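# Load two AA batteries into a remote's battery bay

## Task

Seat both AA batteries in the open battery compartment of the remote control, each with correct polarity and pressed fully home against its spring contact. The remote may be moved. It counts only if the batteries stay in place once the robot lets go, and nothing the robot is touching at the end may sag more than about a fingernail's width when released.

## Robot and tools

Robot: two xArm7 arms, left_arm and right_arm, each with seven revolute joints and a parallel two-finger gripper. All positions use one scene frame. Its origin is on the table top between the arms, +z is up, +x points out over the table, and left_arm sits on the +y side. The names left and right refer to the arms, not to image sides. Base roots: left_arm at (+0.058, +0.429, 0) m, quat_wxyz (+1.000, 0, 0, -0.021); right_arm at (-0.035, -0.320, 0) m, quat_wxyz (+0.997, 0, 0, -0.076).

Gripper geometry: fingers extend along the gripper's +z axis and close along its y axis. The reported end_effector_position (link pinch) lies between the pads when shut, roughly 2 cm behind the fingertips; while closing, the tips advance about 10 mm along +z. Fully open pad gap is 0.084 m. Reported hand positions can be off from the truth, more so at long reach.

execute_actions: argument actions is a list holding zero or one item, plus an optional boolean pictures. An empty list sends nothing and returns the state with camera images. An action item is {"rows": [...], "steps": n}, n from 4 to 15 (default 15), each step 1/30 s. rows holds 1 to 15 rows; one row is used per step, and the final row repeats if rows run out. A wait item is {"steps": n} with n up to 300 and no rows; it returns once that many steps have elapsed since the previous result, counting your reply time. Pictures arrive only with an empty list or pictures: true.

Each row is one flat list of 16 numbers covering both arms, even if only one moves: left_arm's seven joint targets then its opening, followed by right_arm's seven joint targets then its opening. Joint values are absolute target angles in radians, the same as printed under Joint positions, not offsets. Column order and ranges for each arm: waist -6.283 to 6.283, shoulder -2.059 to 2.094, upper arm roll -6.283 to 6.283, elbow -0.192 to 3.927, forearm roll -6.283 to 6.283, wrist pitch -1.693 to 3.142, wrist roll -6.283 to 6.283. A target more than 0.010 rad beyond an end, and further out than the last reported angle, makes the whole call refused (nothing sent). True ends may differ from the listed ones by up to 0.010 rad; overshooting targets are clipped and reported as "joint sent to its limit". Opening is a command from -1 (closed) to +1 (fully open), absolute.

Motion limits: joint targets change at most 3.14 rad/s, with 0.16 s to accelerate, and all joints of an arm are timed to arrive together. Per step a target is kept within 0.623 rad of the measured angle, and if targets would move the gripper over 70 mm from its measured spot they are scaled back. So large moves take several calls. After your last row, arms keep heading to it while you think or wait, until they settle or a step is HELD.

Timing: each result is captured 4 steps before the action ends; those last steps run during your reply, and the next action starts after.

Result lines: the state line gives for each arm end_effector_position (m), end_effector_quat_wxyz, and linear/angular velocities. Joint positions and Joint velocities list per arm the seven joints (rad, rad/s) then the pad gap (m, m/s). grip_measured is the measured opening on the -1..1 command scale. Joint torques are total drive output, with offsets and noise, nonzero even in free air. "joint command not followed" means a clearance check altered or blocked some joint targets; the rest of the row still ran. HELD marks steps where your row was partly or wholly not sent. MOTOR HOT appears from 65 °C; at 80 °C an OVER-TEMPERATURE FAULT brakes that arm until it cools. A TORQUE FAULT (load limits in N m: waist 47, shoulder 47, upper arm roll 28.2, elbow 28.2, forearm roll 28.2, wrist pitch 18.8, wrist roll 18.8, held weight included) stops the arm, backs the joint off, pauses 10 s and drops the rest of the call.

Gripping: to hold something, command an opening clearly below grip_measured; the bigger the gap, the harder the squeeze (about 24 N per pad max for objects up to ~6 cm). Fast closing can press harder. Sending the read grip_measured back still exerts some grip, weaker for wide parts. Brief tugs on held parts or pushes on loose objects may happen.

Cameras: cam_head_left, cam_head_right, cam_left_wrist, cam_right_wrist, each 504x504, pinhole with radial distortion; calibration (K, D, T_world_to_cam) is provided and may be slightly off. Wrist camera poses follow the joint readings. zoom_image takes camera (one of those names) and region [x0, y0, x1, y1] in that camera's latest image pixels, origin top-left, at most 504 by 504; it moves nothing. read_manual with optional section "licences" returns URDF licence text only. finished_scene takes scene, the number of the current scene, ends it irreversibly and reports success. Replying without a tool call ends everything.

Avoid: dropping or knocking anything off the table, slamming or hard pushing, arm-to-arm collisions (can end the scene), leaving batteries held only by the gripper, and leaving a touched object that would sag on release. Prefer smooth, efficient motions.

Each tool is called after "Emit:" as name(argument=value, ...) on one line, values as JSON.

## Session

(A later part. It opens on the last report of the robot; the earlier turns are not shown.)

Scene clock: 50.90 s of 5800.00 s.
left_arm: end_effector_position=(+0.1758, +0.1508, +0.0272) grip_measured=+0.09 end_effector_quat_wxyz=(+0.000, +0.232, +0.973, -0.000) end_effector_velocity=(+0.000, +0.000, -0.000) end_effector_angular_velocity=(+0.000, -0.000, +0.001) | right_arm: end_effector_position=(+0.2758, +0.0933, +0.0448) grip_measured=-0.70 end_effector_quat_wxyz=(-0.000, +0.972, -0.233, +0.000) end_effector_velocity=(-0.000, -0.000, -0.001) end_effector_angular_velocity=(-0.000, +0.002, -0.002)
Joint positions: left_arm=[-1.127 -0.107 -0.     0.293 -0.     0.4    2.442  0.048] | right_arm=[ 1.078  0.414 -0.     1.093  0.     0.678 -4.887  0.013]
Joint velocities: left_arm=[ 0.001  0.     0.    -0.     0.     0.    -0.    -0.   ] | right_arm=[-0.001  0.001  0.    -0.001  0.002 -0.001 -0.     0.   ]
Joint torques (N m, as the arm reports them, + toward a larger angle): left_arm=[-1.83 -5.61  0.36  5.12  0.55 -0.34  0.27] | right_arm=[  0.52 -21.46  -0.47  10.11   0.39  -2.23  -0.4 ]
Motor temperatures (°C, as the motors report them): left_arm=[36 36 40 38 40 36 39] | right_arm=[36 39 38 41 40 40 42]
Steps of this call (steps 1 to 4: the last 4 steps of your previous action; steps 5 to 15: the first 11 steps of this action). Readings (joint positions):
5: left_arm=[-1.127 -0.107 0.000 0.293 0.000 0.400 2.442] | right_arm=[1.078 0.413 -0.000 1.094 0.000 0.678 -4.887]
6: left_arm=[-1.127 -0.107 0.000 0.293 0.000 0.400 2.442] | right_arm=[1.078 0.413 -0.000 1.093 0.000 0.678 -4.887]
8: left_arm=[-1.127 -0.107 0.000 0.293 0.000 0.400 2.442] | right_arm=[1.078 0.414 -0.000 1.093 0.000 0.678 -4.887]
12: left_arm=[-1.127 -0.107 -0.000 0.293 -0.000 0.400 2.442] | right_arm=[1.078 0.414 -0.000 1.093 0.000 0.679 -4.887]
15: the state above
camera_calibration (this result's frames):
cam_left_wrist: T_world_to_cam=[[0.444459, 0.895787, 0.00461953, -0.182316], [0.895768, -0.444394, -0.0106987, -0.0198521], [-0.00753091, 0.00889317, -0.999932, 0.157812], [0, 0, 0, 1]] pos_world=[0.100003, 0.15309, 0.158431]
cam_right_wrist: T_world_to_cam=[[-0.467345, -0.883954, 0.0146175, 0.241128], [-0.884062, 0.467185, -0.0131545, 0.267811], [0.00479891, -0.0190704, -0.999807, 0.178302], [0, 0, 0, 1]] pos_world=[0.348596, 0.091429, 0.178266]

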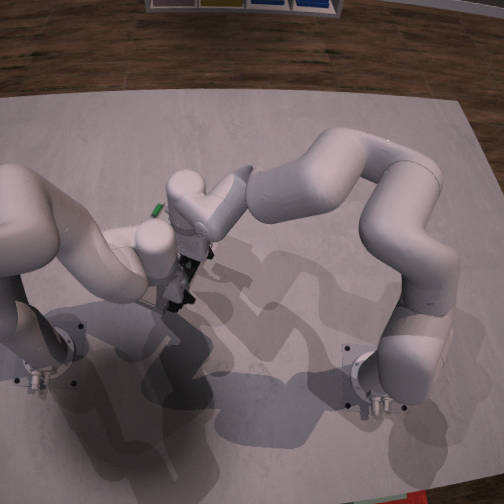

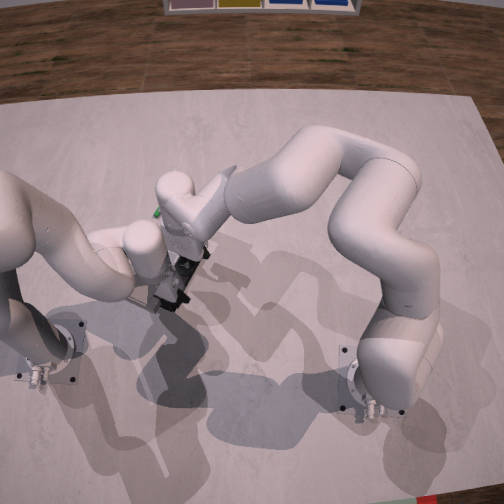

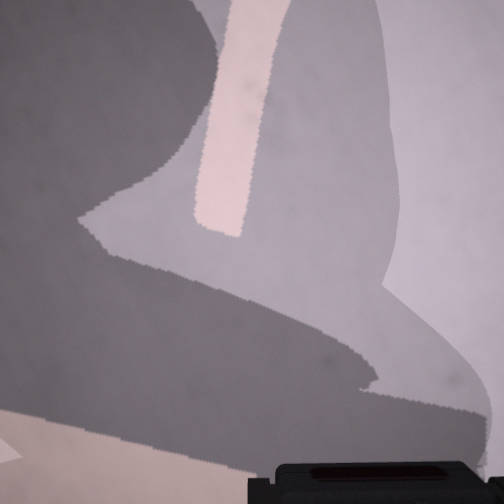

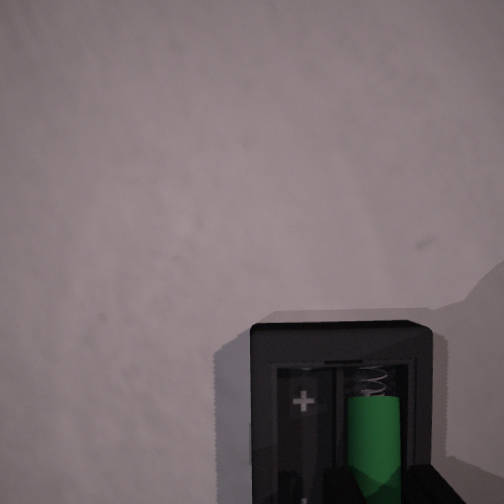

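Emit:
execute_actions(actions=[{"rows":[[-1.127,-0.1068,0,0.2931,0,0.3999,2.442,-0.4,1.0761,0.4148,0,1.0933,0,0.6785,-4.889,-1],[-1.127,-0.1068,0,0.2931,0,0.3999,2.442,-0.4,1.0742,0.4153,0,1.0941,0,0.6788,-4.891,-1],[-1.127,-0.1068,0,0.2931,0,0.3999,2.442,-0.4,1.0723,0.4158,0,1.0949,0,0.6791,-4.893,-1],[-1.127,-0.1068,0,0.2931,0,0.3999,2.442,-0.4,1.0704,0.4163,0,1.0957,0,0.6794,-4.895,-1],[-1.127,-0.1068,0,0.2931,0,0.3999,2.442,-0.4,1.0685,0.4168,0,1.0965,0,0.6797,-4.897,-1],[-1.127,-0.1068,0,0.2931,0,0.3999,2.442,-0.4,1.0666,0.4173,0,1.0973,0,0.68,-4.899,-1]],"steps":15}])

Emit:
execute_actions(actions=[{"steps":10}], pictures=true)

Emit:
zoom_image(camera="cam_right_wrist", region=[240,300,480,504])

Scene clock: 51.57 s of 5800.00 s.
left_arm: end_effector_position=(+0.1760, +0.1507, +0.0272) grip_measured=+0.09 end_effector_quat_wxyz=(+0.000, +0.232, +0.973, -0.000) end_effector_velocity=(+0.000, -0.001, +0.000) end_effector_angular_velocity=(-0.002, -0.000, +0.002) | right_arm: end_effector_position=(+0.2798, +0.0914, +0.0443) grip_measured=-0.70 end_effector_quat_wxyz=(+0.000, +0.973, -0.232, -0.001) end_effector_velocity=(+0.002, -0.001, +0.001) end_effector_angular_velocity=(+0.000, -0.001, -0.002)
Joint positions: left_arm=[-1.127 -0.106  0.     0.294  0.     0.399  2.442  0.048] | right_arm=[ 1.068  0.418  0.002  1.097  0.     0.68  -4.899  0.013]
Joint velocities: left_arm=[-0.     0.001 -0.     0.002 -0.001 -0.    -0.001  0.   ] | right_arm=[-0.001 -0.001 -0.003  0.001  0.     0.001 -0.002 -0.   ]
Joint torques (N m, as the arm reports them, + toward a larger angle): left_arm=[-2.62 -6.07 -0.01  4.74  0.69 -0.03  0.1 ] | right_arm=[ -4.33 -21.78  -5.33  10.13  -0.29  -2.01  -0.37]
Motor temperatures (°C, as the motors report them): left_arm=[36 35 40 38 40 36 39] | right_arm=[36 39 38 41 40 40 42]
Steps of this call (steps 1 to 4: the last 4 steps of your previous action; steps 5 to 9: the robot went on to your last target; steps 10 to 20: the first 11 steps of this action). Readings (joint positions):
10: left_arm=[-1.127 -0.107 -0.000 0.293 -0.000 0.400 2.442] | right_arm=[1.078 0.414 -0.000 1.093 -0.000 0.678 -4.887]
11: left_arm=[-1.127 -0.107 -0.000 0.293 -0.000 0.400 2.442] | right_arm=[1.077 0.414 0.000 1.093 0.000 0.678 -4.888]
13: left_arm=[-1.127 -0.107 -0.000 0.293 -0.000 0.400 2.442] | right_arm=[1.075 0.415 0.002 1.094 0.000 0.679 -4.891]
17: left_arm=[-1.127 -0.107 -0.000 0.293 -0.000 0.400 2.442] | right_arm=[1.068 0.418 0.002 1.097 0.000 0.680 -4.898]
20: the state above

Scene clock: 51.90 s of 5800.00 s.
left_arm: end_effector_position=(+0.1760, +0.1507, +0.0272) grip_measured=+0.09 end_effector_quat_wxyz=(+0.000, +0.232, +0.973, -0.000) end_effector_velocity=(-0.001, +0.001, -0.000) end_effector_angular_velocity=(+0.002, +0.001, -0.001) | right_arm: end_effector_position=(+0.2807, +0.0909, +0.0445) grip_measured=-0.70 end_effector_quat_wxyz=(-0.000, +0.973, -0.233, -0.000) end_effector_velocity=(+0.001, -0.001, -0.000) end_effector_angular_velocity=(-0.000, -0.000, -0.003)
Joint positions: left_arm=[-1.127 -0.106  0.     0.293  0.     0.399  2.442  0.048] | right_arm=[ 1.067  0.417  0.001  1.097  0.     0.68  -4.899  0.013]
Joint velocities: left_arm=[-0.001 -0.    -0.    -0.002 -0.001  0.001  0.    -0.   ] | right_arm=[-0.001  0.    -0.002  0.     0.001 -0.    -0.    -0.   ]
Joint torques (N m, as the arm reports them, + toward a larger angle): left_arm=[-3.04 -6.36 -0.26  4.42  0.49  0.48  0.33] | right_arm=[ -4.97 -21.74  -5.89   9.99  -0.4   -2.03  -0.3 ]
Motor temperatures (°C, as the motors report them): left_arm=[36 35 40 38 40 36 39] | right_arm=[36 39 38 41 40 40 42]
Kept back: nothing.
Steps of this call (steps 1 to 4: the last 4 steps of your previous action; steps 5 to 10: the robot went on to your last target). Readings (joint positions):
1: left_arm=[-1.127 -0.106 0.000 0.294 0.000 0.399 2.442] | right_arm=[1.068 0.418 0.002 1.097 0.000 0.680 -4.899]
2: left_arm=[-1.127 -0.106 0.000 0.293 0.000 0.399 2.442] | right_arm=[1.067 0.417 0.001 1.097 0.000 0.680 -4.899]
4: left_arm=[-1.127 -0.106 0.000 0.293 0.000 0.399 2.442] | right_arm=[1.067 0.417 0.001 1.097 0.000 0.680 -4.899]
8: left_arm=[-1.127 -0.106 0.000 0.293 0.000 0.399 2.442] | right_arm=[1.067 0.417 0.001 1.097 0.000 0.680 -4.899]
10: the state above
camera_calibration (this result's frames):
cam_left_wrist: T_world_to_cam=[[0.44416, 0.895937, 0.00436768, -0.182254], [0.895917, -0.4441, -0.0104236, -0.020124], [-0.00739917, 0.00854281, -0.999936, 0.157844], [0, 0, 0, 1]] pos_world=[0.100147, 0.153003, 0.158421]
cam_right_wrist: T_world_to_cam=[[-0.466049, -0.884632, 0.0149975, 0.240927], [-0.884748, 0.465893, -0.012805, 0.273567], [0.0043405, -0.0192368, -0.999806, 0.17805], [0, 0, 0, 1]] pos_world=[0.353549, 0.0891038, 0.177905]

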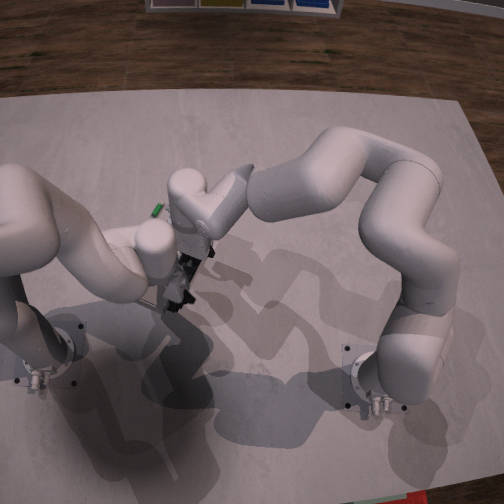

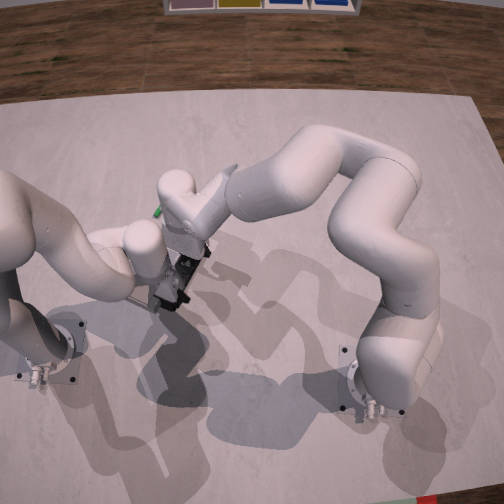

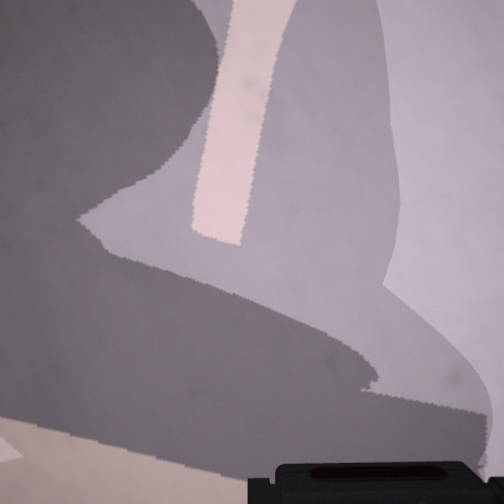

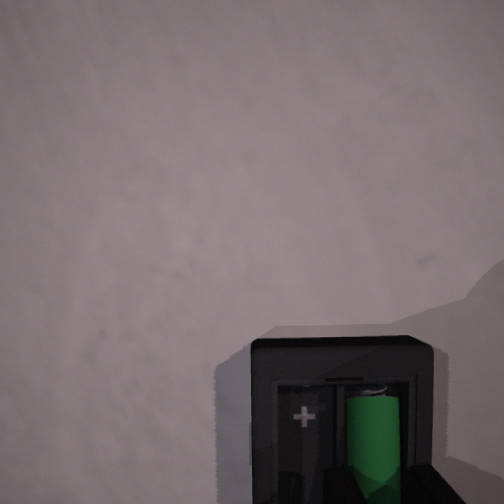

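Region (240, 300, 480, 504) of cam_right_wrist's 504x504 image, scaled by 2.100, with more detail than that image has; it fills the top 428 rows of this view, and the rest is white.

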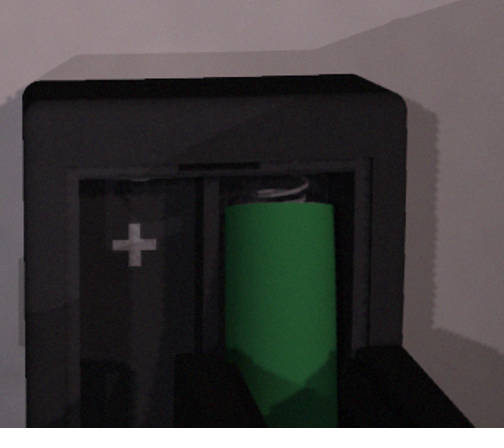

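Emit:
execute_actions(actions=[{"rows":[[-1.127,-0.1068,0,0.2931,0,0.3999,2.442,-0.4,1.0662,0.4184,0,1.0973,0,0.6789,-4.899,-1],[-1.127,-0.1068,0,0.2931,0,0.3999,2.442,-0.4,1.0658,0.4195,0,1.0972,0,0.6777,-4.899,-1],[-1.127,-0.1068,0,0.2931,0,0.3999,2.442,-0.4,1.0654,0.4206,0,1.0971,0,0.6765,-4.899,-1],[-1.127,-0.1068,0,0.2931,0,0.3999,2.442,-0.4,1.065,0.4217,0,1.097,0,0.6753,-4.899,-1],[-1.127,-0.1068,0,0.2931,0,0.3999,2.442,-0.4,1.065,0.4228,0,1.0968,0,0.674,-4.899,-1]],"steps":15}])

Emit:
execute_actions(actions=[{"steps":8}], pictures=true)

Scene clock: 52.57 s of 5800.00 s.
left_arm: end_effector_position=(+0.1759, +0.1508, +0.0272) grip_measured=+0.09 end_effector_quat_wxyz=(+0.000, +0.232, +0.973, -0.000) end_effector_velocity=(-0.001, +0.001, -0.000) end_effector_angular_velocity=(+0.002, +0.000, -0.000) | right_arm: end_effector_position=(+0.2813, +0.0905, +0.0421) grip_measured=-0.70 end_effector_quat_wxyz=(-0.000, +0.972, -0.233, -0.000) end_effector_velocity=(+0.001, +0.000, +0.001) end_effector_angular_velocity=(+0.002, -0.002, -0.001)
Joint positions: left_arm=[-1.127 -0.107  0.     0.293  0.     0.4    2.442  0.048] | right_arm=[ 1.065  0.423  0.001  1.097  0.     0.674 -4.899  0.013]
Joint velocities: left_arm=[-0.001 -0.     0.    -0.002  0.001  0.    -0.002 -0.   ] | right_arm=[-0.    -0.001 -0.001  0.001  0.    -0.001  0.     0.   ]
Joint torques (N m, as the arm reports them, + toward a larger angle): left_arm=[-3.7  -7.09 -0.75  4.1   0.44  0.8   0.3 ] | right_arm=[ -6.75 -21.13  -7.65   9.75  -0.6   -2.16  -0.34]
Motor temperatures (°C, as the motors report them): left_arm=[36 35 40 38 40 36 39] | right_arm=[36 39 38 41 40 40 42]
Steps of this call (steps 1 to 9: the robot went on to your last target; steps 10 to 20: the first 11 steps of this action). Readings (joint positions):
10: left_arm=[-1.127 -0.107 0.000 0.293 0.000 0.400 2.442] | right_arm=[1.067 0.417 0.000 1.097 0.000 0.680 -4.899]
11: left_arm=[-1.127 -0.107 0.000 0.293 0.000 0.400 2.442] | right_arm=[1.067 0.418 0.000 1.097 0.000 0.679 -4.899]
13: left_arm=[-1.127 -0.107 0.000 0.293 0.000 0.400 2.442] | right_arm=[1.066 0.419 0.000 1.097 0.000 0.678 -4.899]
17: left_arm=[-1.127 -0.107 0.000 0.293 0.000 0.400 2.442] | right_arm=[1.065 0.423 0.001 1.097 0.000 0.674 -4.899]
20: the state above

Scene clock: 52.83 s of 5800.00 s.
left_arm: end_effector_position=(+0.1759, +0.1508, +0.0272) grip_measured=+0.09 end_effector_quat_wxyz=(+0.000, +0.232, +0.973, -0.000) end_effector_velocity=(-0.000, -0.000, +0.000) end_effector_angular_velocity=(+0.000, -0.001, -0.003) | right_arm: end_effector_position=(+0.2814, +0.0904, +0.0420) grip_measured=-0.70 end_effector_quat_wxyz=(-0.000, +0.972, -0.233, -0.000) end_effector_velocity=(+0.000, -0.000, -0.000) end_effector_angular_velocity=(+0.000, -0.001, +0.001)
Joint positions: left_arm=[-1.127 -0.107  0.     0.293  0.     0.4    2.442  0.048] | right_arm=[ 1.065  0.423  0.001  1.097  0.     0.674 -4.899  0.013]
Joint velocities: left_arm=[-0.001 -0.    -0.    -0.     0.002  0.     0.001  0.   ] | right_arm=[ 0.     0.    -0.001 -0.    -0.001 -0.001 -0.001  0.   ]
Joint torques (N m, as the arm reports them, + toward a larger angle): left_arm=[-3.64 -7.18 -0.77  3.97  0.41  0.86  0.16] | right_arm=[ -7.41 -21.1   -8.45   9.77  -0.71  -2.09  -0.35]
Motor temperatures (°C, as the motors report them): left_arm=[36 35 40 38 40 36 39] | right_arm=[36 39 38 41 40 40 42]
Kept back: nothing.
Steps of this call (steps 1 to 4: the last 4 steps of your previous action; steps 5 to 8: the robot went on to your last target). Readings (joint positions):
1: left_arm=[-1.127 -0.107 0.000 0.293 0.000 0.400 2.442] | right_arm=[1.065 0.423 0.001 1.097 0.000 0.674 -4.899]
2: left_arm=[-1.127 -0.107 0.000 0.293 0.000 0.400 2.442] | right_arm=[1.065 0.423 0.001 1.097 0.000 0.674 -4.899]
4: left_arm=[-1.127 -0.107 0.000 0.293 0.000 0.400 2.442] | right_arm=[1.065 0.423 0.001 1.097 0.000 0.674 -4.899]
8: the state above
camera_calibration (this result's frames):
cam_left_wrist: T_world_to_cam=[[0.444315, 0.895859, 0.00457308, -0.182332], [0.895839, -0.444251, -0.0106437, -0.019959], [-0.00750367, 0.0088259, -0.999933, 0.157812], [0, 0, 0, 1]] pos_world=[0.100077, 0.153084, 0.158423]
cam_right_wrist: T_world_to_cam=[[-0.46754, -0.883847, 0.0148373, 0.241263], [-0.883961, 0.467385, -0.0128404, 0.274058], [0.00441428, -0.019119, -0.999807, 0.175525], [0, 0, 0, 1]] pos_world=[0.354282, 0.0885052, 0.175431]

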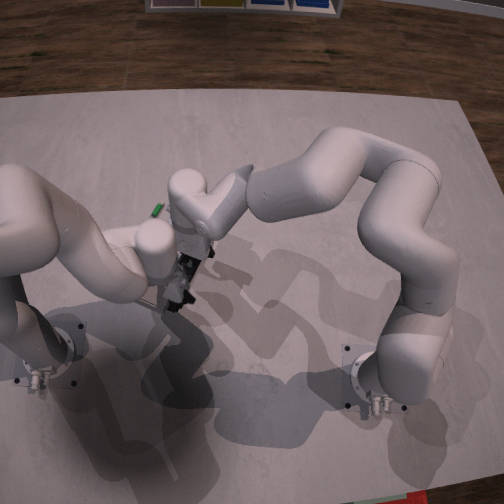

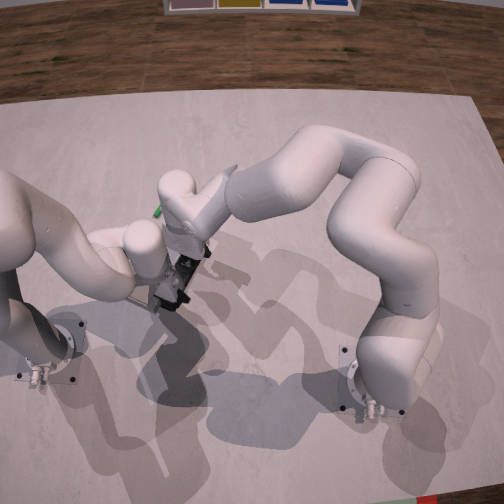

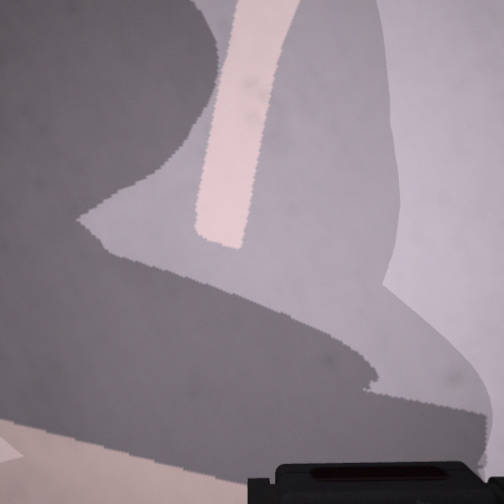

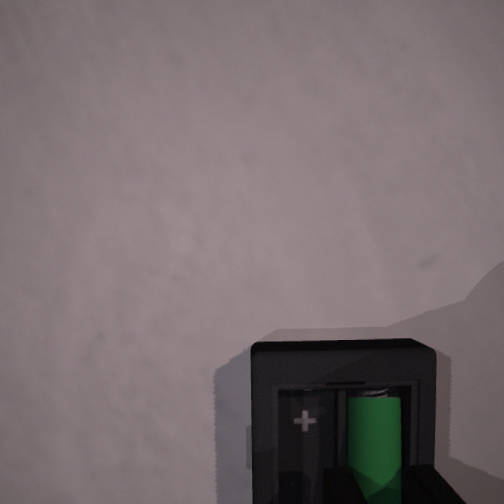

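Emit:
execute_actions(actions=[{"rows":[[-1.127,-0.1068,0,0.2931,0,0.3999,2.442,-0.4,1.065,0.4238,0,1.0966,0,0.6728,-4.899,-1],[-1.127,-0.1068,0,0.2931,0,0.3999,2.442,-0.4,1.065,0.4248,0,1.0964,0,0.6716,-4.899,-1],[-1.127,-0.1068,0,0.2931,0,0.3999,2.442,-0.4,1.0655,0.4248,0,1.0964,0,0.6716,-4.899,-1],[-1.127,-0.1068,0,0.2931,0,0.3999,2.442,-0.4,1.066,0.4247,0,1.0962,0,0.6715,-4.899,-1],[-1.127,-0.1068,0,0.2931,0,0.3999,2.442,-0.4,1.0665,0.4246,0,1.096,0,0.6714,-4.899,-1],[-1.127,-0.1068,0,0.2931,0,0.3999,2.442,-0.4,1.067,0.4245,0,1.0958,0,0.6713,-4.899,-1]],"steps":12}])

Emit:
execute_actions(actions=[{"rows":[[-1.127,-0.1068,0,0.2931,0,0.3999,2.442,-0.4,1.067,0.4245,0,1.0958,0,0.6713,-4.899,-0.75],[-1.127,-0.1068,0,0.2931,0,0.3999,2.442,-0.4,1.067,0.4245,0,1.0958,0,0.6713,-4.899,-0.7],[-1.127,-0.1068,0,0.2931,0,0.3999,2.442,-0.4,1.067,0.4245,0,1.0958,0,0.6713,-4.899,-0.66],[-1.127,-0.1068,0,0.2931,0,0.3999,2.442,-0.4,1.067,0.4245,0,1.0958,0,0.6713,-4.899,-0.62],[-1.127,-0.1068,0,0.2931,0,0.3999,2.442,-0.4,1.067,0.4245,0,1.0958,0,0.6713,-4.899,-0.55],[-1.127,-0.1068,0,0.2931,0,0.3999,2.442,-0.4,1.067,0.4245,0,1.0958,0,0.6713,-4.899,-0.45]],"steps":12}], pictures=true)

Scene clock: 53.47 s of 5800.00 s.
left_arm: end_effector_position=(+0.1759, +0.1509, +0.0272) grip_measured=+0.09 end_effector_quat_wxyz=(+0.000, +0.232, +0.973, -0.000) end_effector_velocity=(+0.000, -0.001, +0.000) end_effector_angular_velocity=(-0.001, -0.000, +0.001) | right_arm: end_effector_position=(+0.2816, +0.0906, +0.0417) grip_measured=-0.70 end_effector_quat_wxyz=(-0.001, +0.972, -0.233, +0.000) end_effector_velocity=(-0.000, +0.000, -0.000) end_effector_angular_velocity=(-0.000, -0.002, +0.002)
Joint positions: left_arm=[-1.127 -0.107  0.     0.293  0.     0.4    2.442  0.048] | right_arm=[ 1.067  0.423 -0.001  1.096 -0.     0.672 -4.899  0.013]
Joint velocities: left_arm=[ 0.    -0.    -0.     0.001 -0.001  0.    -0.    -0.   ] | right_arm=[ 0.004  0.    -0.003 -0.002 -0.001 -0.003 -0.     0.   ]
Joint torques (N m, as the arm reports them, + toward a larger angle): left_arm=[-4.46 -7.22 -1.07  4.04  0.55  1.1   0.07] | right_arm=[ -7.3  -18.2   -8.23   8.97  -0.6   -2.72  -0.39]
Motor temperatures (°C, as the motors report them): left_arm=[36 35 40 38 40 35 39] | right_arm=[36 39 38 41 40 40 42]
Steps of this call (steps 1 to 11: the robot went on to your last target; steps 12 to 19: the first 8 steps of this action). Readings (joint positions):
12: left_arm=[-1.127 -0.107 0.000 0.293 0.000 0.400 2.442] | right_arm=[1.065 0.423 0.000 1.097 0.000 0.674 -4.899]
13: left_arm=[-1.127 -0.107 0.000 0.293 0.000 0.400 2.442] | right_arm=[1.065 0.423 0.000 1.097 0.000 0.674 -4.899]
15: left_arm=[-1.127 -0.107 0.000 0.293 0.000 0.400 2.442] | right_arm=[1.065 0.423 0.000 1.097 0.000 0.673 -4.899]
19: the state above

Scene clock: 53.87 s of 5800.00 s.
left_arm: end_effector_position=(+0.1755, +0.1510, +0.0271) grip_measured=+0.09 end_effector_quat_wxyz=(-0.000, +0.233, +0.973, +0.000) end_effector_velocity=(+0.000, -0.001, +0.000) end_effector_angular_velocity=(-0.001, -0.001, -0.001) | right_arm: end_effector_position=(+0.2849, +0.0891, +0.0416) grip_measured=-0.47 end_effector_quat_wxyz=(-0.001, +0.972, -0.236, +0.002) end_effector_velocity=(-0.004, +0.002, -0.000) end_effector_angular_velocity=(-0.000, +0.002, +0.009)
Joint positions: left_arm=[-1.127 -0.107 -0.     0.293 -0.     0.401  2.442  0.048] | right_arm=[ 1.064  0.425 -0.005  1.097 -0.001  0.669 -4.899  0.023]
Joint velocities: left_arm=[-0.001  0.001  0.001  0.002  0.001 -0.     0.001  0.   ] | right_arm=[ 0.002 -0.     0.007 -0.001 -0.002  0.001 -0.     0.003]
Joint torques (N m, as the arm reports them, + toward a larger angle): left_arm=[-3.82 -6.55 -0.81  4.05  0.31  0.62  0.04] | right_arm=[  0.86 -18.22  -0.4    7.     0.23  -0.14  -0.34]
Motor temperatures (°C, as the motors report them): left_arm=[36 35 40 38 40 35 39] | right_arm=[36 39 38 41 40 40 42]
Steps of this call (steps 1 to 4: the last 4 steps of your previous action; steps 5 to 12: the first 8 steps of this action). Readings (joint positions):
5: left_arm=[-1.127 -0.107 0.000 0.293 0.000 0.400 2.442] | right_arm=[1.067 0.423 -0.001 1.096 -0.000 0.672 -4.899]
6: left_arm=[-1.127 -0.107 0.000 0.293 0.000 0.400 2.442] | right_arm=[1.067 0.424 -0.001 1.096 -0.000 0.672 -4.899]
8: left_arm=[-1.127 -0.107 0.000 0.293 -0.000 0.400 2.442] | right_arm=[1.067 0.424 -0.001 1.097 -0.000 0.670 -4.899]
12: the state above
camera_calibration (this result's frames):
cam_left_wrist: T_world_to_cam=[[0.445118, 0.895458, 0.00507668, -0.182442], [0.895439, -0.445045, -0.0111603, -0.019352], [-0.00773423, 0.0095135, -0.999925, 0.157727], [0, 0, 0, 1]] pos_world=[0.0997566, 0.153256, 0.158425]
cam_right_wrist: T_world_to_cam=[[-0.472121, -0.881454, 0.0118631, 0.242913], [-0.881492, 0.471925, -0.0160657, 0.276761], [0.00856272, -0.0180422, -0.999801, 0.173739], [0, 0, 0, 1]] pos_world=[0.357159, 0.0866406, 0.175269]

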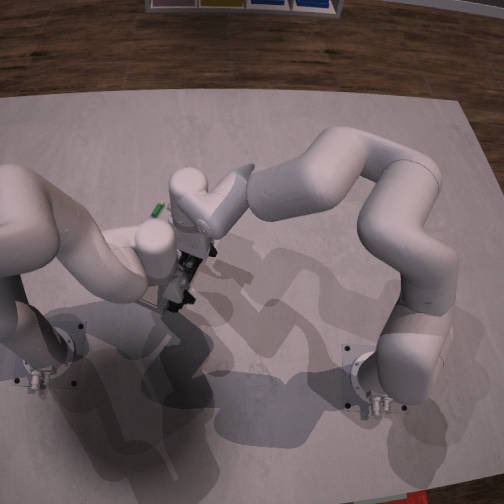

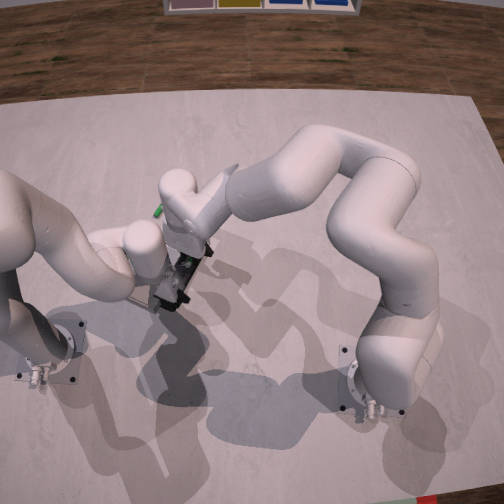

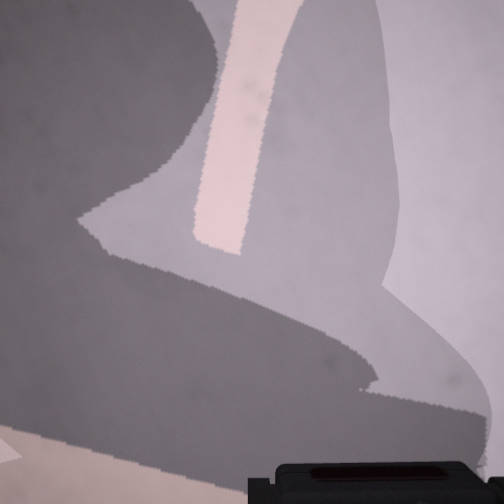

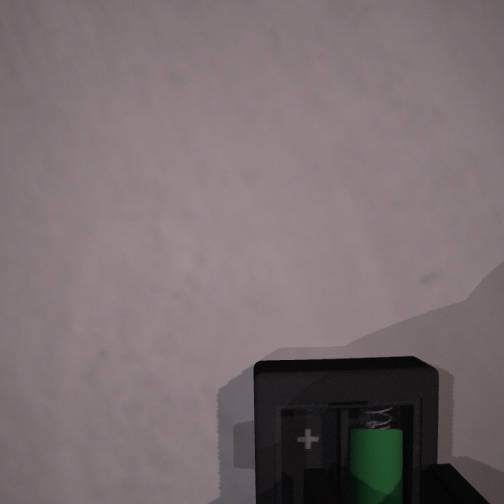

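Emit:
execute_actions(actions=[{"rows":[[-1.127,-0.1068,0,0.2931,0,0.3999,2.442,-0.4,1.07,0.415,0,1.097,0,0.682,-4.895,-0.43],[-1.127,-0.1068,0,0.2931,0,0.3999,2.442,-0.4,1.074,0.395,0,1.099,0,0.704,-4.89,-0.43],[-1.127,-0.1068,0,0.2931,0,0.3999,2.442,-0.4,1.078,0.36,0,1.106,0,0.746,-4.887,-0.43],[-1.127,-0.1068,0,0.2931,0,0.3999,2.442,-0.4,1.078,0.335,0,1.115,0,0.78,-4.887,-0.43],[-1.127,-0.1068,0,0.2931,0,0.3999,2.442,-0.4,1.0783,0.3111,0,1.1269,0,0.8158,-4.887,-0.43]],"steps":14}])

Emit:
execute_actions(actions=[{"steps":12}], pictures=true)

Emit:
zoom_image(camera="cam_right_wrist", region=[230,300,430,504])

Scene clock: 54.50 s of 5800.00 s.
left_arm: end_effector_position=(+0.1755, +0.1510, +0.0271) grip_measured=+0.09 end_effector_quat_wxyz=(-0.000, +0.233, +0.973, +0.000) end_effector_velocity=(+0.000, +0.000, -0.000) end_effector_angular_velocity=(+0.000, -0.000, +0.000) | right_arm: end_effector_position=(+0.2782, +0.0975, +0.1048) grip_measured=-0.45 end_effector_quat_wxyz=(-0.006, +0.973, -0.233, +0.003) end_effector_velocity=(-0.008, -0.042, -0.031) end_effector_angular_velocity=(-0.107, +0.071, -0.032)
Joint positions: left_arm=[-1.127 -0.107 -0.     0.293 -0.     0.4    2.442  0.048] | right_arm=[ 1.079  0.307  0.001  1.132  0.     0.812 -4.887  0.024]
Joint velocities: left_arm=[ 0.  0.  0.  0.  0. -0.  0.  0.] | right_arm=[-0.013  0.016 -0.022 -0.046 -0.002  0.066  0.    -0.   ]
Joint torques (N m, as the arm reports them, + toward a larger angle): left_arm=[-1.65 -5.14  0.59  4.78  0.5  -0.21  0.04] | right_arm=[  0.98 -15.96  -0.23   7.69   0.39  -1.06  -0.34]
Motor temperatures (°C, as the motors report them): left_arm=[36 35 40 37 40 35 39] | right_arm=[36 39 38 41 40 40 42]
Steps of this call (steps 1 to 4: the last 4 steps of your previous action; steps 5 to 9: the robot went on to your last target; steps 10 to 19: the first 10 steps of this action). Readings (joint positions):
10: left_arm=[-1.127 -0.107 -0.001 0.293 -0.000 0.401 2.442] | right_arm=[1.066 0.424 -0.002 1.096 -0.000 0.672 -4.899]
11: left_arm=[-1.127 -0.107 -0.001 0.293 -0.000 0.401 2.442] | right_arm=[1.067 0.421 -0.001 1.096 -0.000 0.676 -4.897]
13: left_arm=[-1.127 -0.107 -0.000 0.293 -0.000 0.401 2.442] | right_arm=[1.073 0.401 0.001 1.092 0.000 0.709 -4.891]
17: left_arm=[-1.127 -0.107 -0.000 0.293 -0.000 0.400 2.442] | right_arm=[1.079 0.316 0.002 1.126 0.000 0.804 -4.887]
19: the state above

Scene clock: 54.90 s of 5800.00 s.
left_arm: end_effector_position=(+0.1756, +0.1510, +0.0271) grip_measured=+0.09 end_effector_quat_wxyz=(-0.000, +0.233, +0.973, +0.000) end_effector_velocity=(+0.000, -0.000, +0.000) end_effector_angular_velocity=(-0.001, -0.001, -0.004) | right_arm: end_effector_position=(+0.2761, +0.0940, +0.0998) grip_measured=-0.45 end_effector_quat_wxyz=(+0.000, +0.972, -0.233, -0.000) end_effector_velocity=(+0.000, +0.001, +0.001) end_effector_angular_velocity=(+0.002, -0.002, +0.001)
Joint positions: left_arm=[-1.127 -0.107 -0.     0.293 -0.     0.4    2.442  0.048] | right_arm=[ 1.078  0.312 -0.     1.127  0.     0.816 -4.887  0.024]
Joint velocities: left_arm=[-0.    -0.     0.     0.001  0.002 -0.     0.002  0.   ] | right_arm=[ 0.001 -0.002 -0.     0.001 -0.     0.001  0.    -0.   ]
Joint torques (N m, as the arm reports them, + toward a larger angle): left_arm=[-1.08 -5.08  0.87  4.9   0.7  -0.29  0.24] | right_arm=[  0.41 -21.53  -0.52  10.87   0.37  -1.79  -0.39]
Motor temperatures (°C, as the motors report them): left_arm=[36 35 40 37 40 35 39] | right_arm=[36 39 38 41 40 40 42]
Kept back: nothing.
Steps of this call (steps 1 to 4: the last 4 steps of your previous action; steps 5 to 12: the robot went on to your last target). Readings (joint positions):
1: left_arm=[-1.127 -0.107 -0.000 0.293 -0.000 0.400 2.442] | right_arm=[1.078 0.308 -0.000 1.130 0.000 0.814 -4.887]
2: left_arm=[-1.127 -0.107 -0.000 0.293 -0.000 0.400 2.442] | right_arm=[1.078 0.311 -0.000 1.127 0.000 0.815 -4.887]
4: left_arm=[-1.127 -0.107 -0.000 0.293 -0.000 0.400 2.442] | right_arm=[1.078 0.313 -0.000 1.124 0.000 0.816 -4.887]
8: left_arm=[-1.127 -0.107 -0.000 0.293 -0.000 0.400 2.442] | right_arm=[1.078 0.312 0.000 1.126 0.000 0.816 -4.887]
12: the state above
camera_calibration (this result's frames):
cam_left_wrist: T_world_to_cam=[[0.444731, 0.895651, 0.00492643, -0.182378], [0.895631, -0.44466, -0.01105, -0.0195573], [-0.00770639, 0.00932656, -0.999927, 0.157703], [0, 0, 0, 1]] pos_world=[0.0998404, 0.153179, 0.158373]
cam_right_wrist: T_world_to_cam=[[-0.467021, -0.884108, 0.0156634, 0.240855], [-0.884237, 0.466859, -0.0129774, 0.268532], [0.00416084, -0.0199109, -0.999793, 0.233537], [0, 0, 0, 1]] pos_world=[0.348958, 0.0922256, 0.233201]

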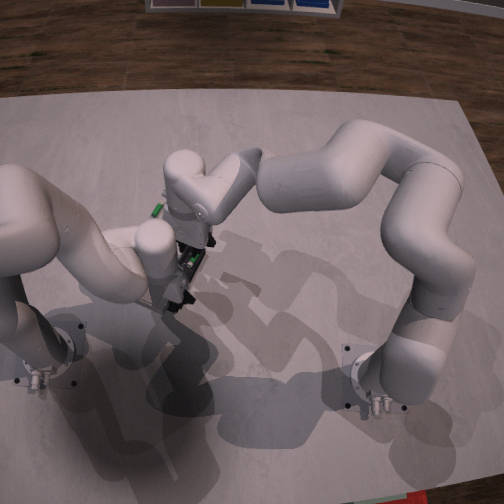

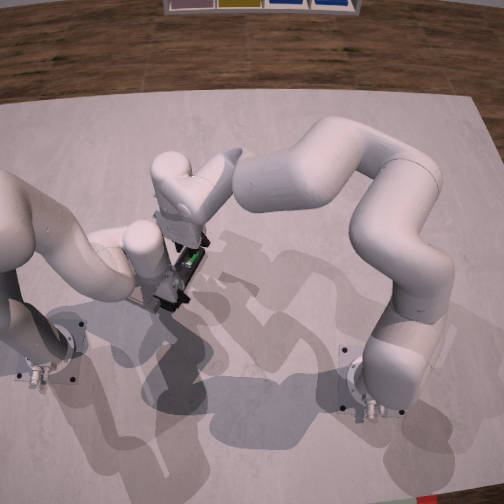

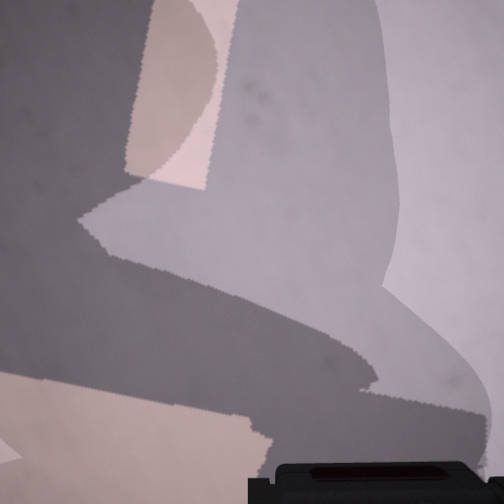

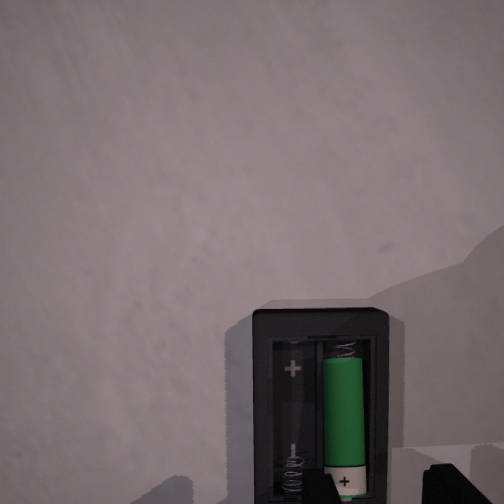

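Region (230, 300, 430, 504) of cam_right_wrist's 504x504 image, scaled by 2.471, with more detail than that image has; it fills the left 494 columns of this view, and the rest is white.

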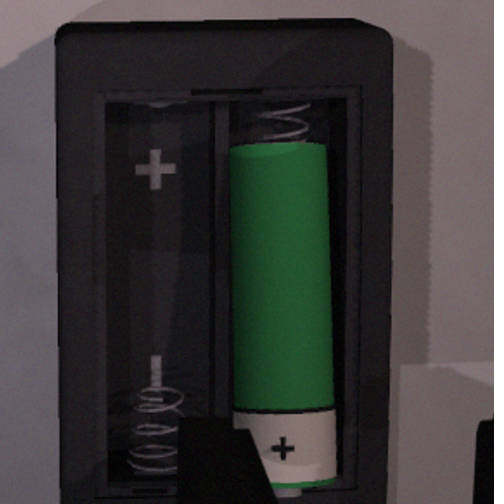

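Emit:
execute_actions(actions=[{"rows":[[-1.127,-0.1068,0,0.2931,0,0.3999,2.442,-0.4,1.078,0.335,0,1.115,0,0.78,-4.887,-0.8],[-1.127,-0.1068,0,0.2931,0,0.3999,2.442,-0.4,1.078,0.36,0,1.106,0,0.746,-4.887,-1],[-1.127,-0.1068,0,0.2931,0,0.3999,2.442,-0.4,1.078,0.38,0,1.0995,0,0.7195,-4.887,-1],[-1.127,-0.1068,0,0.2931,0,0.3999,2.442,-0.4,1.078,0.39,0,1.0975,0,0.7075,-4.887,-1],[-1.127,-0.1068,0,0.2931,0,0.3999,2.442,-0.4,1.078,0.396,0,1.0962,0,0.7002,-4.887,-1],[-1.127,-0.1068,0,0.2931,0,0.3999,2.442,-0.4,1.078,0.400,0,1.0953,0,0.6953,-4.887,-1],[-1.127,-0.1068,0,0.2931,0,0.3999,2.442,-0.4,1.078,0.403,0,1.0947,0,0.6917,-4.887,-1],[-1.127,-0.1068,0,0.2931,0,0.3999,2.442,-0.4,1.078,0.406,0,1.0941,0,0.6881,-4.887,-1],[-1.127,-0.1068,0,0.2931,0,0.3999,2.442,-0.4,1.078,0.408,0,1.0937,0,0.6857,-4.887,-1],[-1.127,-0.1068,0,0.2931,0,0.3999,2.442,-0.4,1.078,0.410,0,1.0933,0,0.6833,-4.887,-1],[-1.127,-0.1068,0,0.2931,0,0.3999,2.442,-0.4,1.078,0.412,0,1.0929,0,0.6809,-4.887,-1],[-1.127,-0.1068,0,0.2931,0,0.3999,2.442,-0.4,1.078,0.4143,0,1.0925,0,0.6782,-4.887,-1]],"steps":15}])

Emit:
execute_actions(actions=[{"rows":[[-1.127,-0.1068,0,0.2931,0,0.3999,2.442,-0.4,1.078,0.4153,0,1.0923,0,0.677,-4.887,-1],[-1.127,-0.1068,0,0.2931,0,0.3999,2.442,-0.4,1.078,0.4153,0,1.0923,0,0.677,-4.887,-1],[-1.127,-0.1068,0,0.2931,0,0.3999,2.442,-0.4,1.078,0.4163,0,1.0921,0,0.6758,-4.887,-1],[-1.127,-0.1068,0,0.2931,0,0.3999,2.442,-0.4,1.078,0.4163,0,1.0921,0,0.6758,-4.887,-1],[-1.127,-0.1068,0,0.2931,0,0.3999,2.442,-0.4,1.078,0.4173,0,1.0919,0,0.6746,-4.887,-1],[-1.127,-0.1068,0,0.2931,0,0.3999,2.442,-0.4,1.078,0.4173,0,1.0919,0,0.6746,-4.887,-1],[-1.127,-0.1068,0,0.2931,0,0.3999,2.442,-0.4,1.078,0.4183,0,1.0917,0,0.6734,-4.887,-1]],"steps":14}], pictures=true)

Scene clock: 56.30 s of 5800.00 s.
left_arm: end_effector_position=(+0.1758, +0.1509, +0.0271) grip_measured=+0.09 end_effector_quat_wxyz=(-0.000, +0.232, +0.973, +0.000) end_effector_velocity=(-0.000, -0.000, -0.000) end_effector_angular_velocity=(+0.000, +0.000, +0.000) | right_arm: end_effector_position=(+0.2758, +0.0936, +0.0479) grip_measured=-1.00 end_effector_quat_wxyz=(-0.000, +0.972, -0.233, +0.000) end_effector_velocity=(+0.004, +0.015, -0.013) end_effector_angular_velocity=(+0.040, -0.028, +0.011)
Joint positions: left_arm=[-1.127 -0.107  0.     0.293  0.     0.4    2.442  0.048] | right_arm=[ 1.078  0.408  0.     1.094  0.     0.686 -4.887  0.   ]
Joint velocities: left_arm=[-0.     0.001  0.     0.001 -0.     0.    -0.     0.   ] | right_arm=[ 0.005  0.041  0.006  0.004 -0.001 -0.086 -0.     0.   ]
Joint torques (N m, as the arm reports them, + toward a larger angle): left_arm=[ 0.17 -6.02  1.6   5.28  0.73 -0.52  0.17] | right_arm=[ -0.11 -20.81  -1.2    9.08   0.35  -1.5   -0.37]
Motor temperatures (°C, as the motors report them): left_arm=[36 35 40 37 40 35 39] | right_arm=[36 39 38 41 40 40 42]
Steps of this call (steps 1 to 15: the robot went on to your last target; steps 16 to 31: nothing new was sent; steps 32 to 42: the first 11 steps of this action). Readings (joint positions):
32: left_arm=[-1.127 -0.107 -0.000 0.293 -0.000 0.400 2.442] | right_arm=[1.078 0.311 0.000 1.127 -0.000 0.815 -4.887]
33: left_arm=[-1.127 -0.107 -0.000 0.293 -0.000 0.400 2.442] | right_arm=[1.078 0.314 -0.000 1.126 -0.000 0.807 -4.887]
35: left_arm=[-1.127 -0.107 -0.000 0.293 -0.000 0.400 2.442] | right_arm=[1.078 0.344 -0.000 1.116 0.000 0.760 -4.887]
39: left_arm=[-1.127 -0.107 -0.000 0.293 0.000 0.400 2.442] | right_arm=[1.078 0.403 -0.000 1.091 -0.000 0.699 -4.887]
42: the state above

Scene clock: 56.77 s of 5800.00 s.
left_arm: end_effector_position=(+0.1758, +0.1509, +0.0271) grip_measured=+0.09 end_effector_quat_wxyz=(+0.000, +0.232, +0.973, +0.000) end_effector_velocity=(+0.000, -0.000, +0.000) end_effector_angular_velocity=(-0.000, -0.001, -0.001) | right_arm: end_effector_position=(+0.2763, +0.0940, +0.0443) grip_measured=-1.00 end_effector_quat_wxyz=(-0.002, +0.972, -0.233, +0.001) end_effector_velocity=(-0.000, +0.000, -0.001) end_effector_angular_velocity=(+0.000, +0.001, +0.000)
Joint positions: left_arm=[-1.127 -0.107  0.     0.293  0.     0.4    2.442  0.048] | right_arm=[ 1.078  0.416 -0.     1.093  0.     0.674 -4.887  0.   ]
Joint velocities: left_arm=[ 0.001 -0.    -0.     0.     0.001  0.     0.001  0.   ] | right_arm=[-0.     0.001  0.001 -0.     0.001 -0.001 -0.     0.   ]
Joint torques (N m, as the arm reports them, + toward a larger angle): left_arm=[-0.07 -5.54  1.34  5.21  0.84 -0.35  0.24] | right_arm=[  0.18 -14.17  -0.94   6.18   0.28  -1.42  -0.3 ]
Motor temperatures (°C, as the motors report them): left_arm=[36 35 40 37 40 35 39] | right_arm=[36 39 38 41 40 40 42]
Steps of this call (steps 1 to 4: the last 4 steps of your previous action; steps 5 to 14: the first 10 steps of this action). Readings (joint positions):
5: left_arm=[-1.127 -0.107 -0.000 0.293 0.000 0.400 2.442] | right_arm=[1.078 0.412 0.000 1.095 0.000 0.678 -4.887]
6: left_arm=[-1.127 -0.107 -0.000 0.293 0.000 0.400 2.442] | right_arm=[1.078 0.412 0.000 1.095 0.000 0.677 -4.887]
8: left_arm=[-1.127 -0.107 0.000 0.293 0.000 0.400 2.442] | right_arm=[1.078 0.414 0.000 1.094 0.000 0.676 -4.887]
12: left_arm=[-1.127 -0.107 0.000 0.293 0.000 0.400 2.442] | right_arm=[1.078 0.416 -0.000 1.093 0.000 0.674 -4.887]
14: the state above
camera_calibration (this result's frames):
cam_left_wrist: T_world_to_cam=[[0.444407, 0.895813, 0.00470994, -0.182369], [0.895793, -0.444341, -0.0107998, -0.0198467], [-0.00758177, 0.00901863, -0.999931, 0.157755], [0, 0, 0, 1]] pos_world=[0.100021, 0.153127, 0.158389]
cam_right_wrist: T_world_to_cam=[[-0.467339, -0.883999, 0.0118196, 0.242119], [-0.884054, 0.467186, -0.0136119, 0.26798], [0.00651102, -0.0168105, -0.999837, 0.177096], [0, 0, 0, 1]] pos_world=[0.348908, 0.091814, 0.177854]

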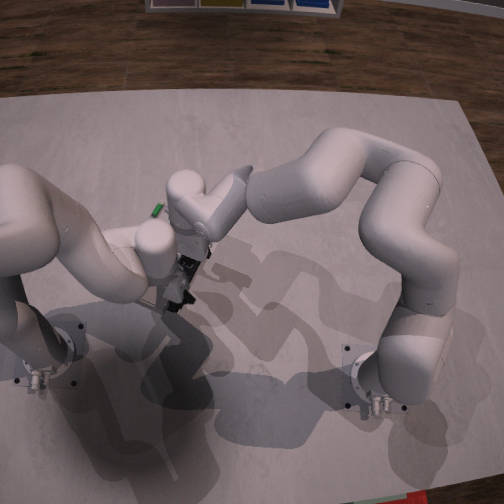

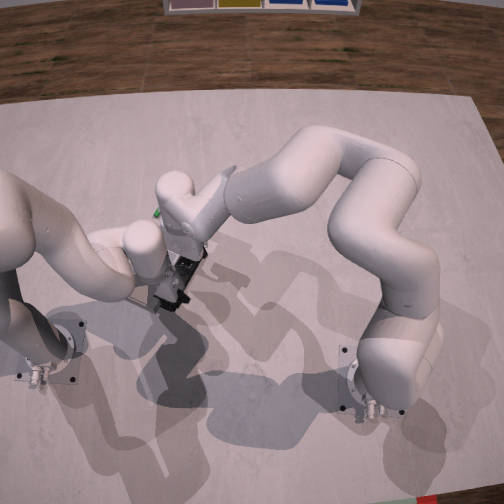

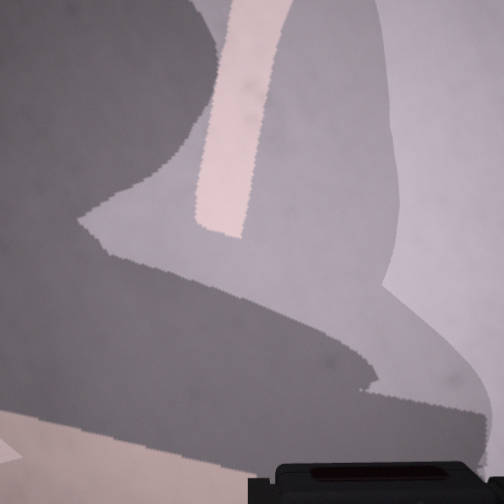

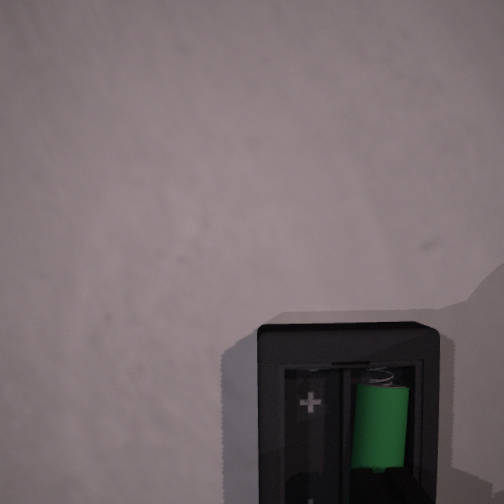

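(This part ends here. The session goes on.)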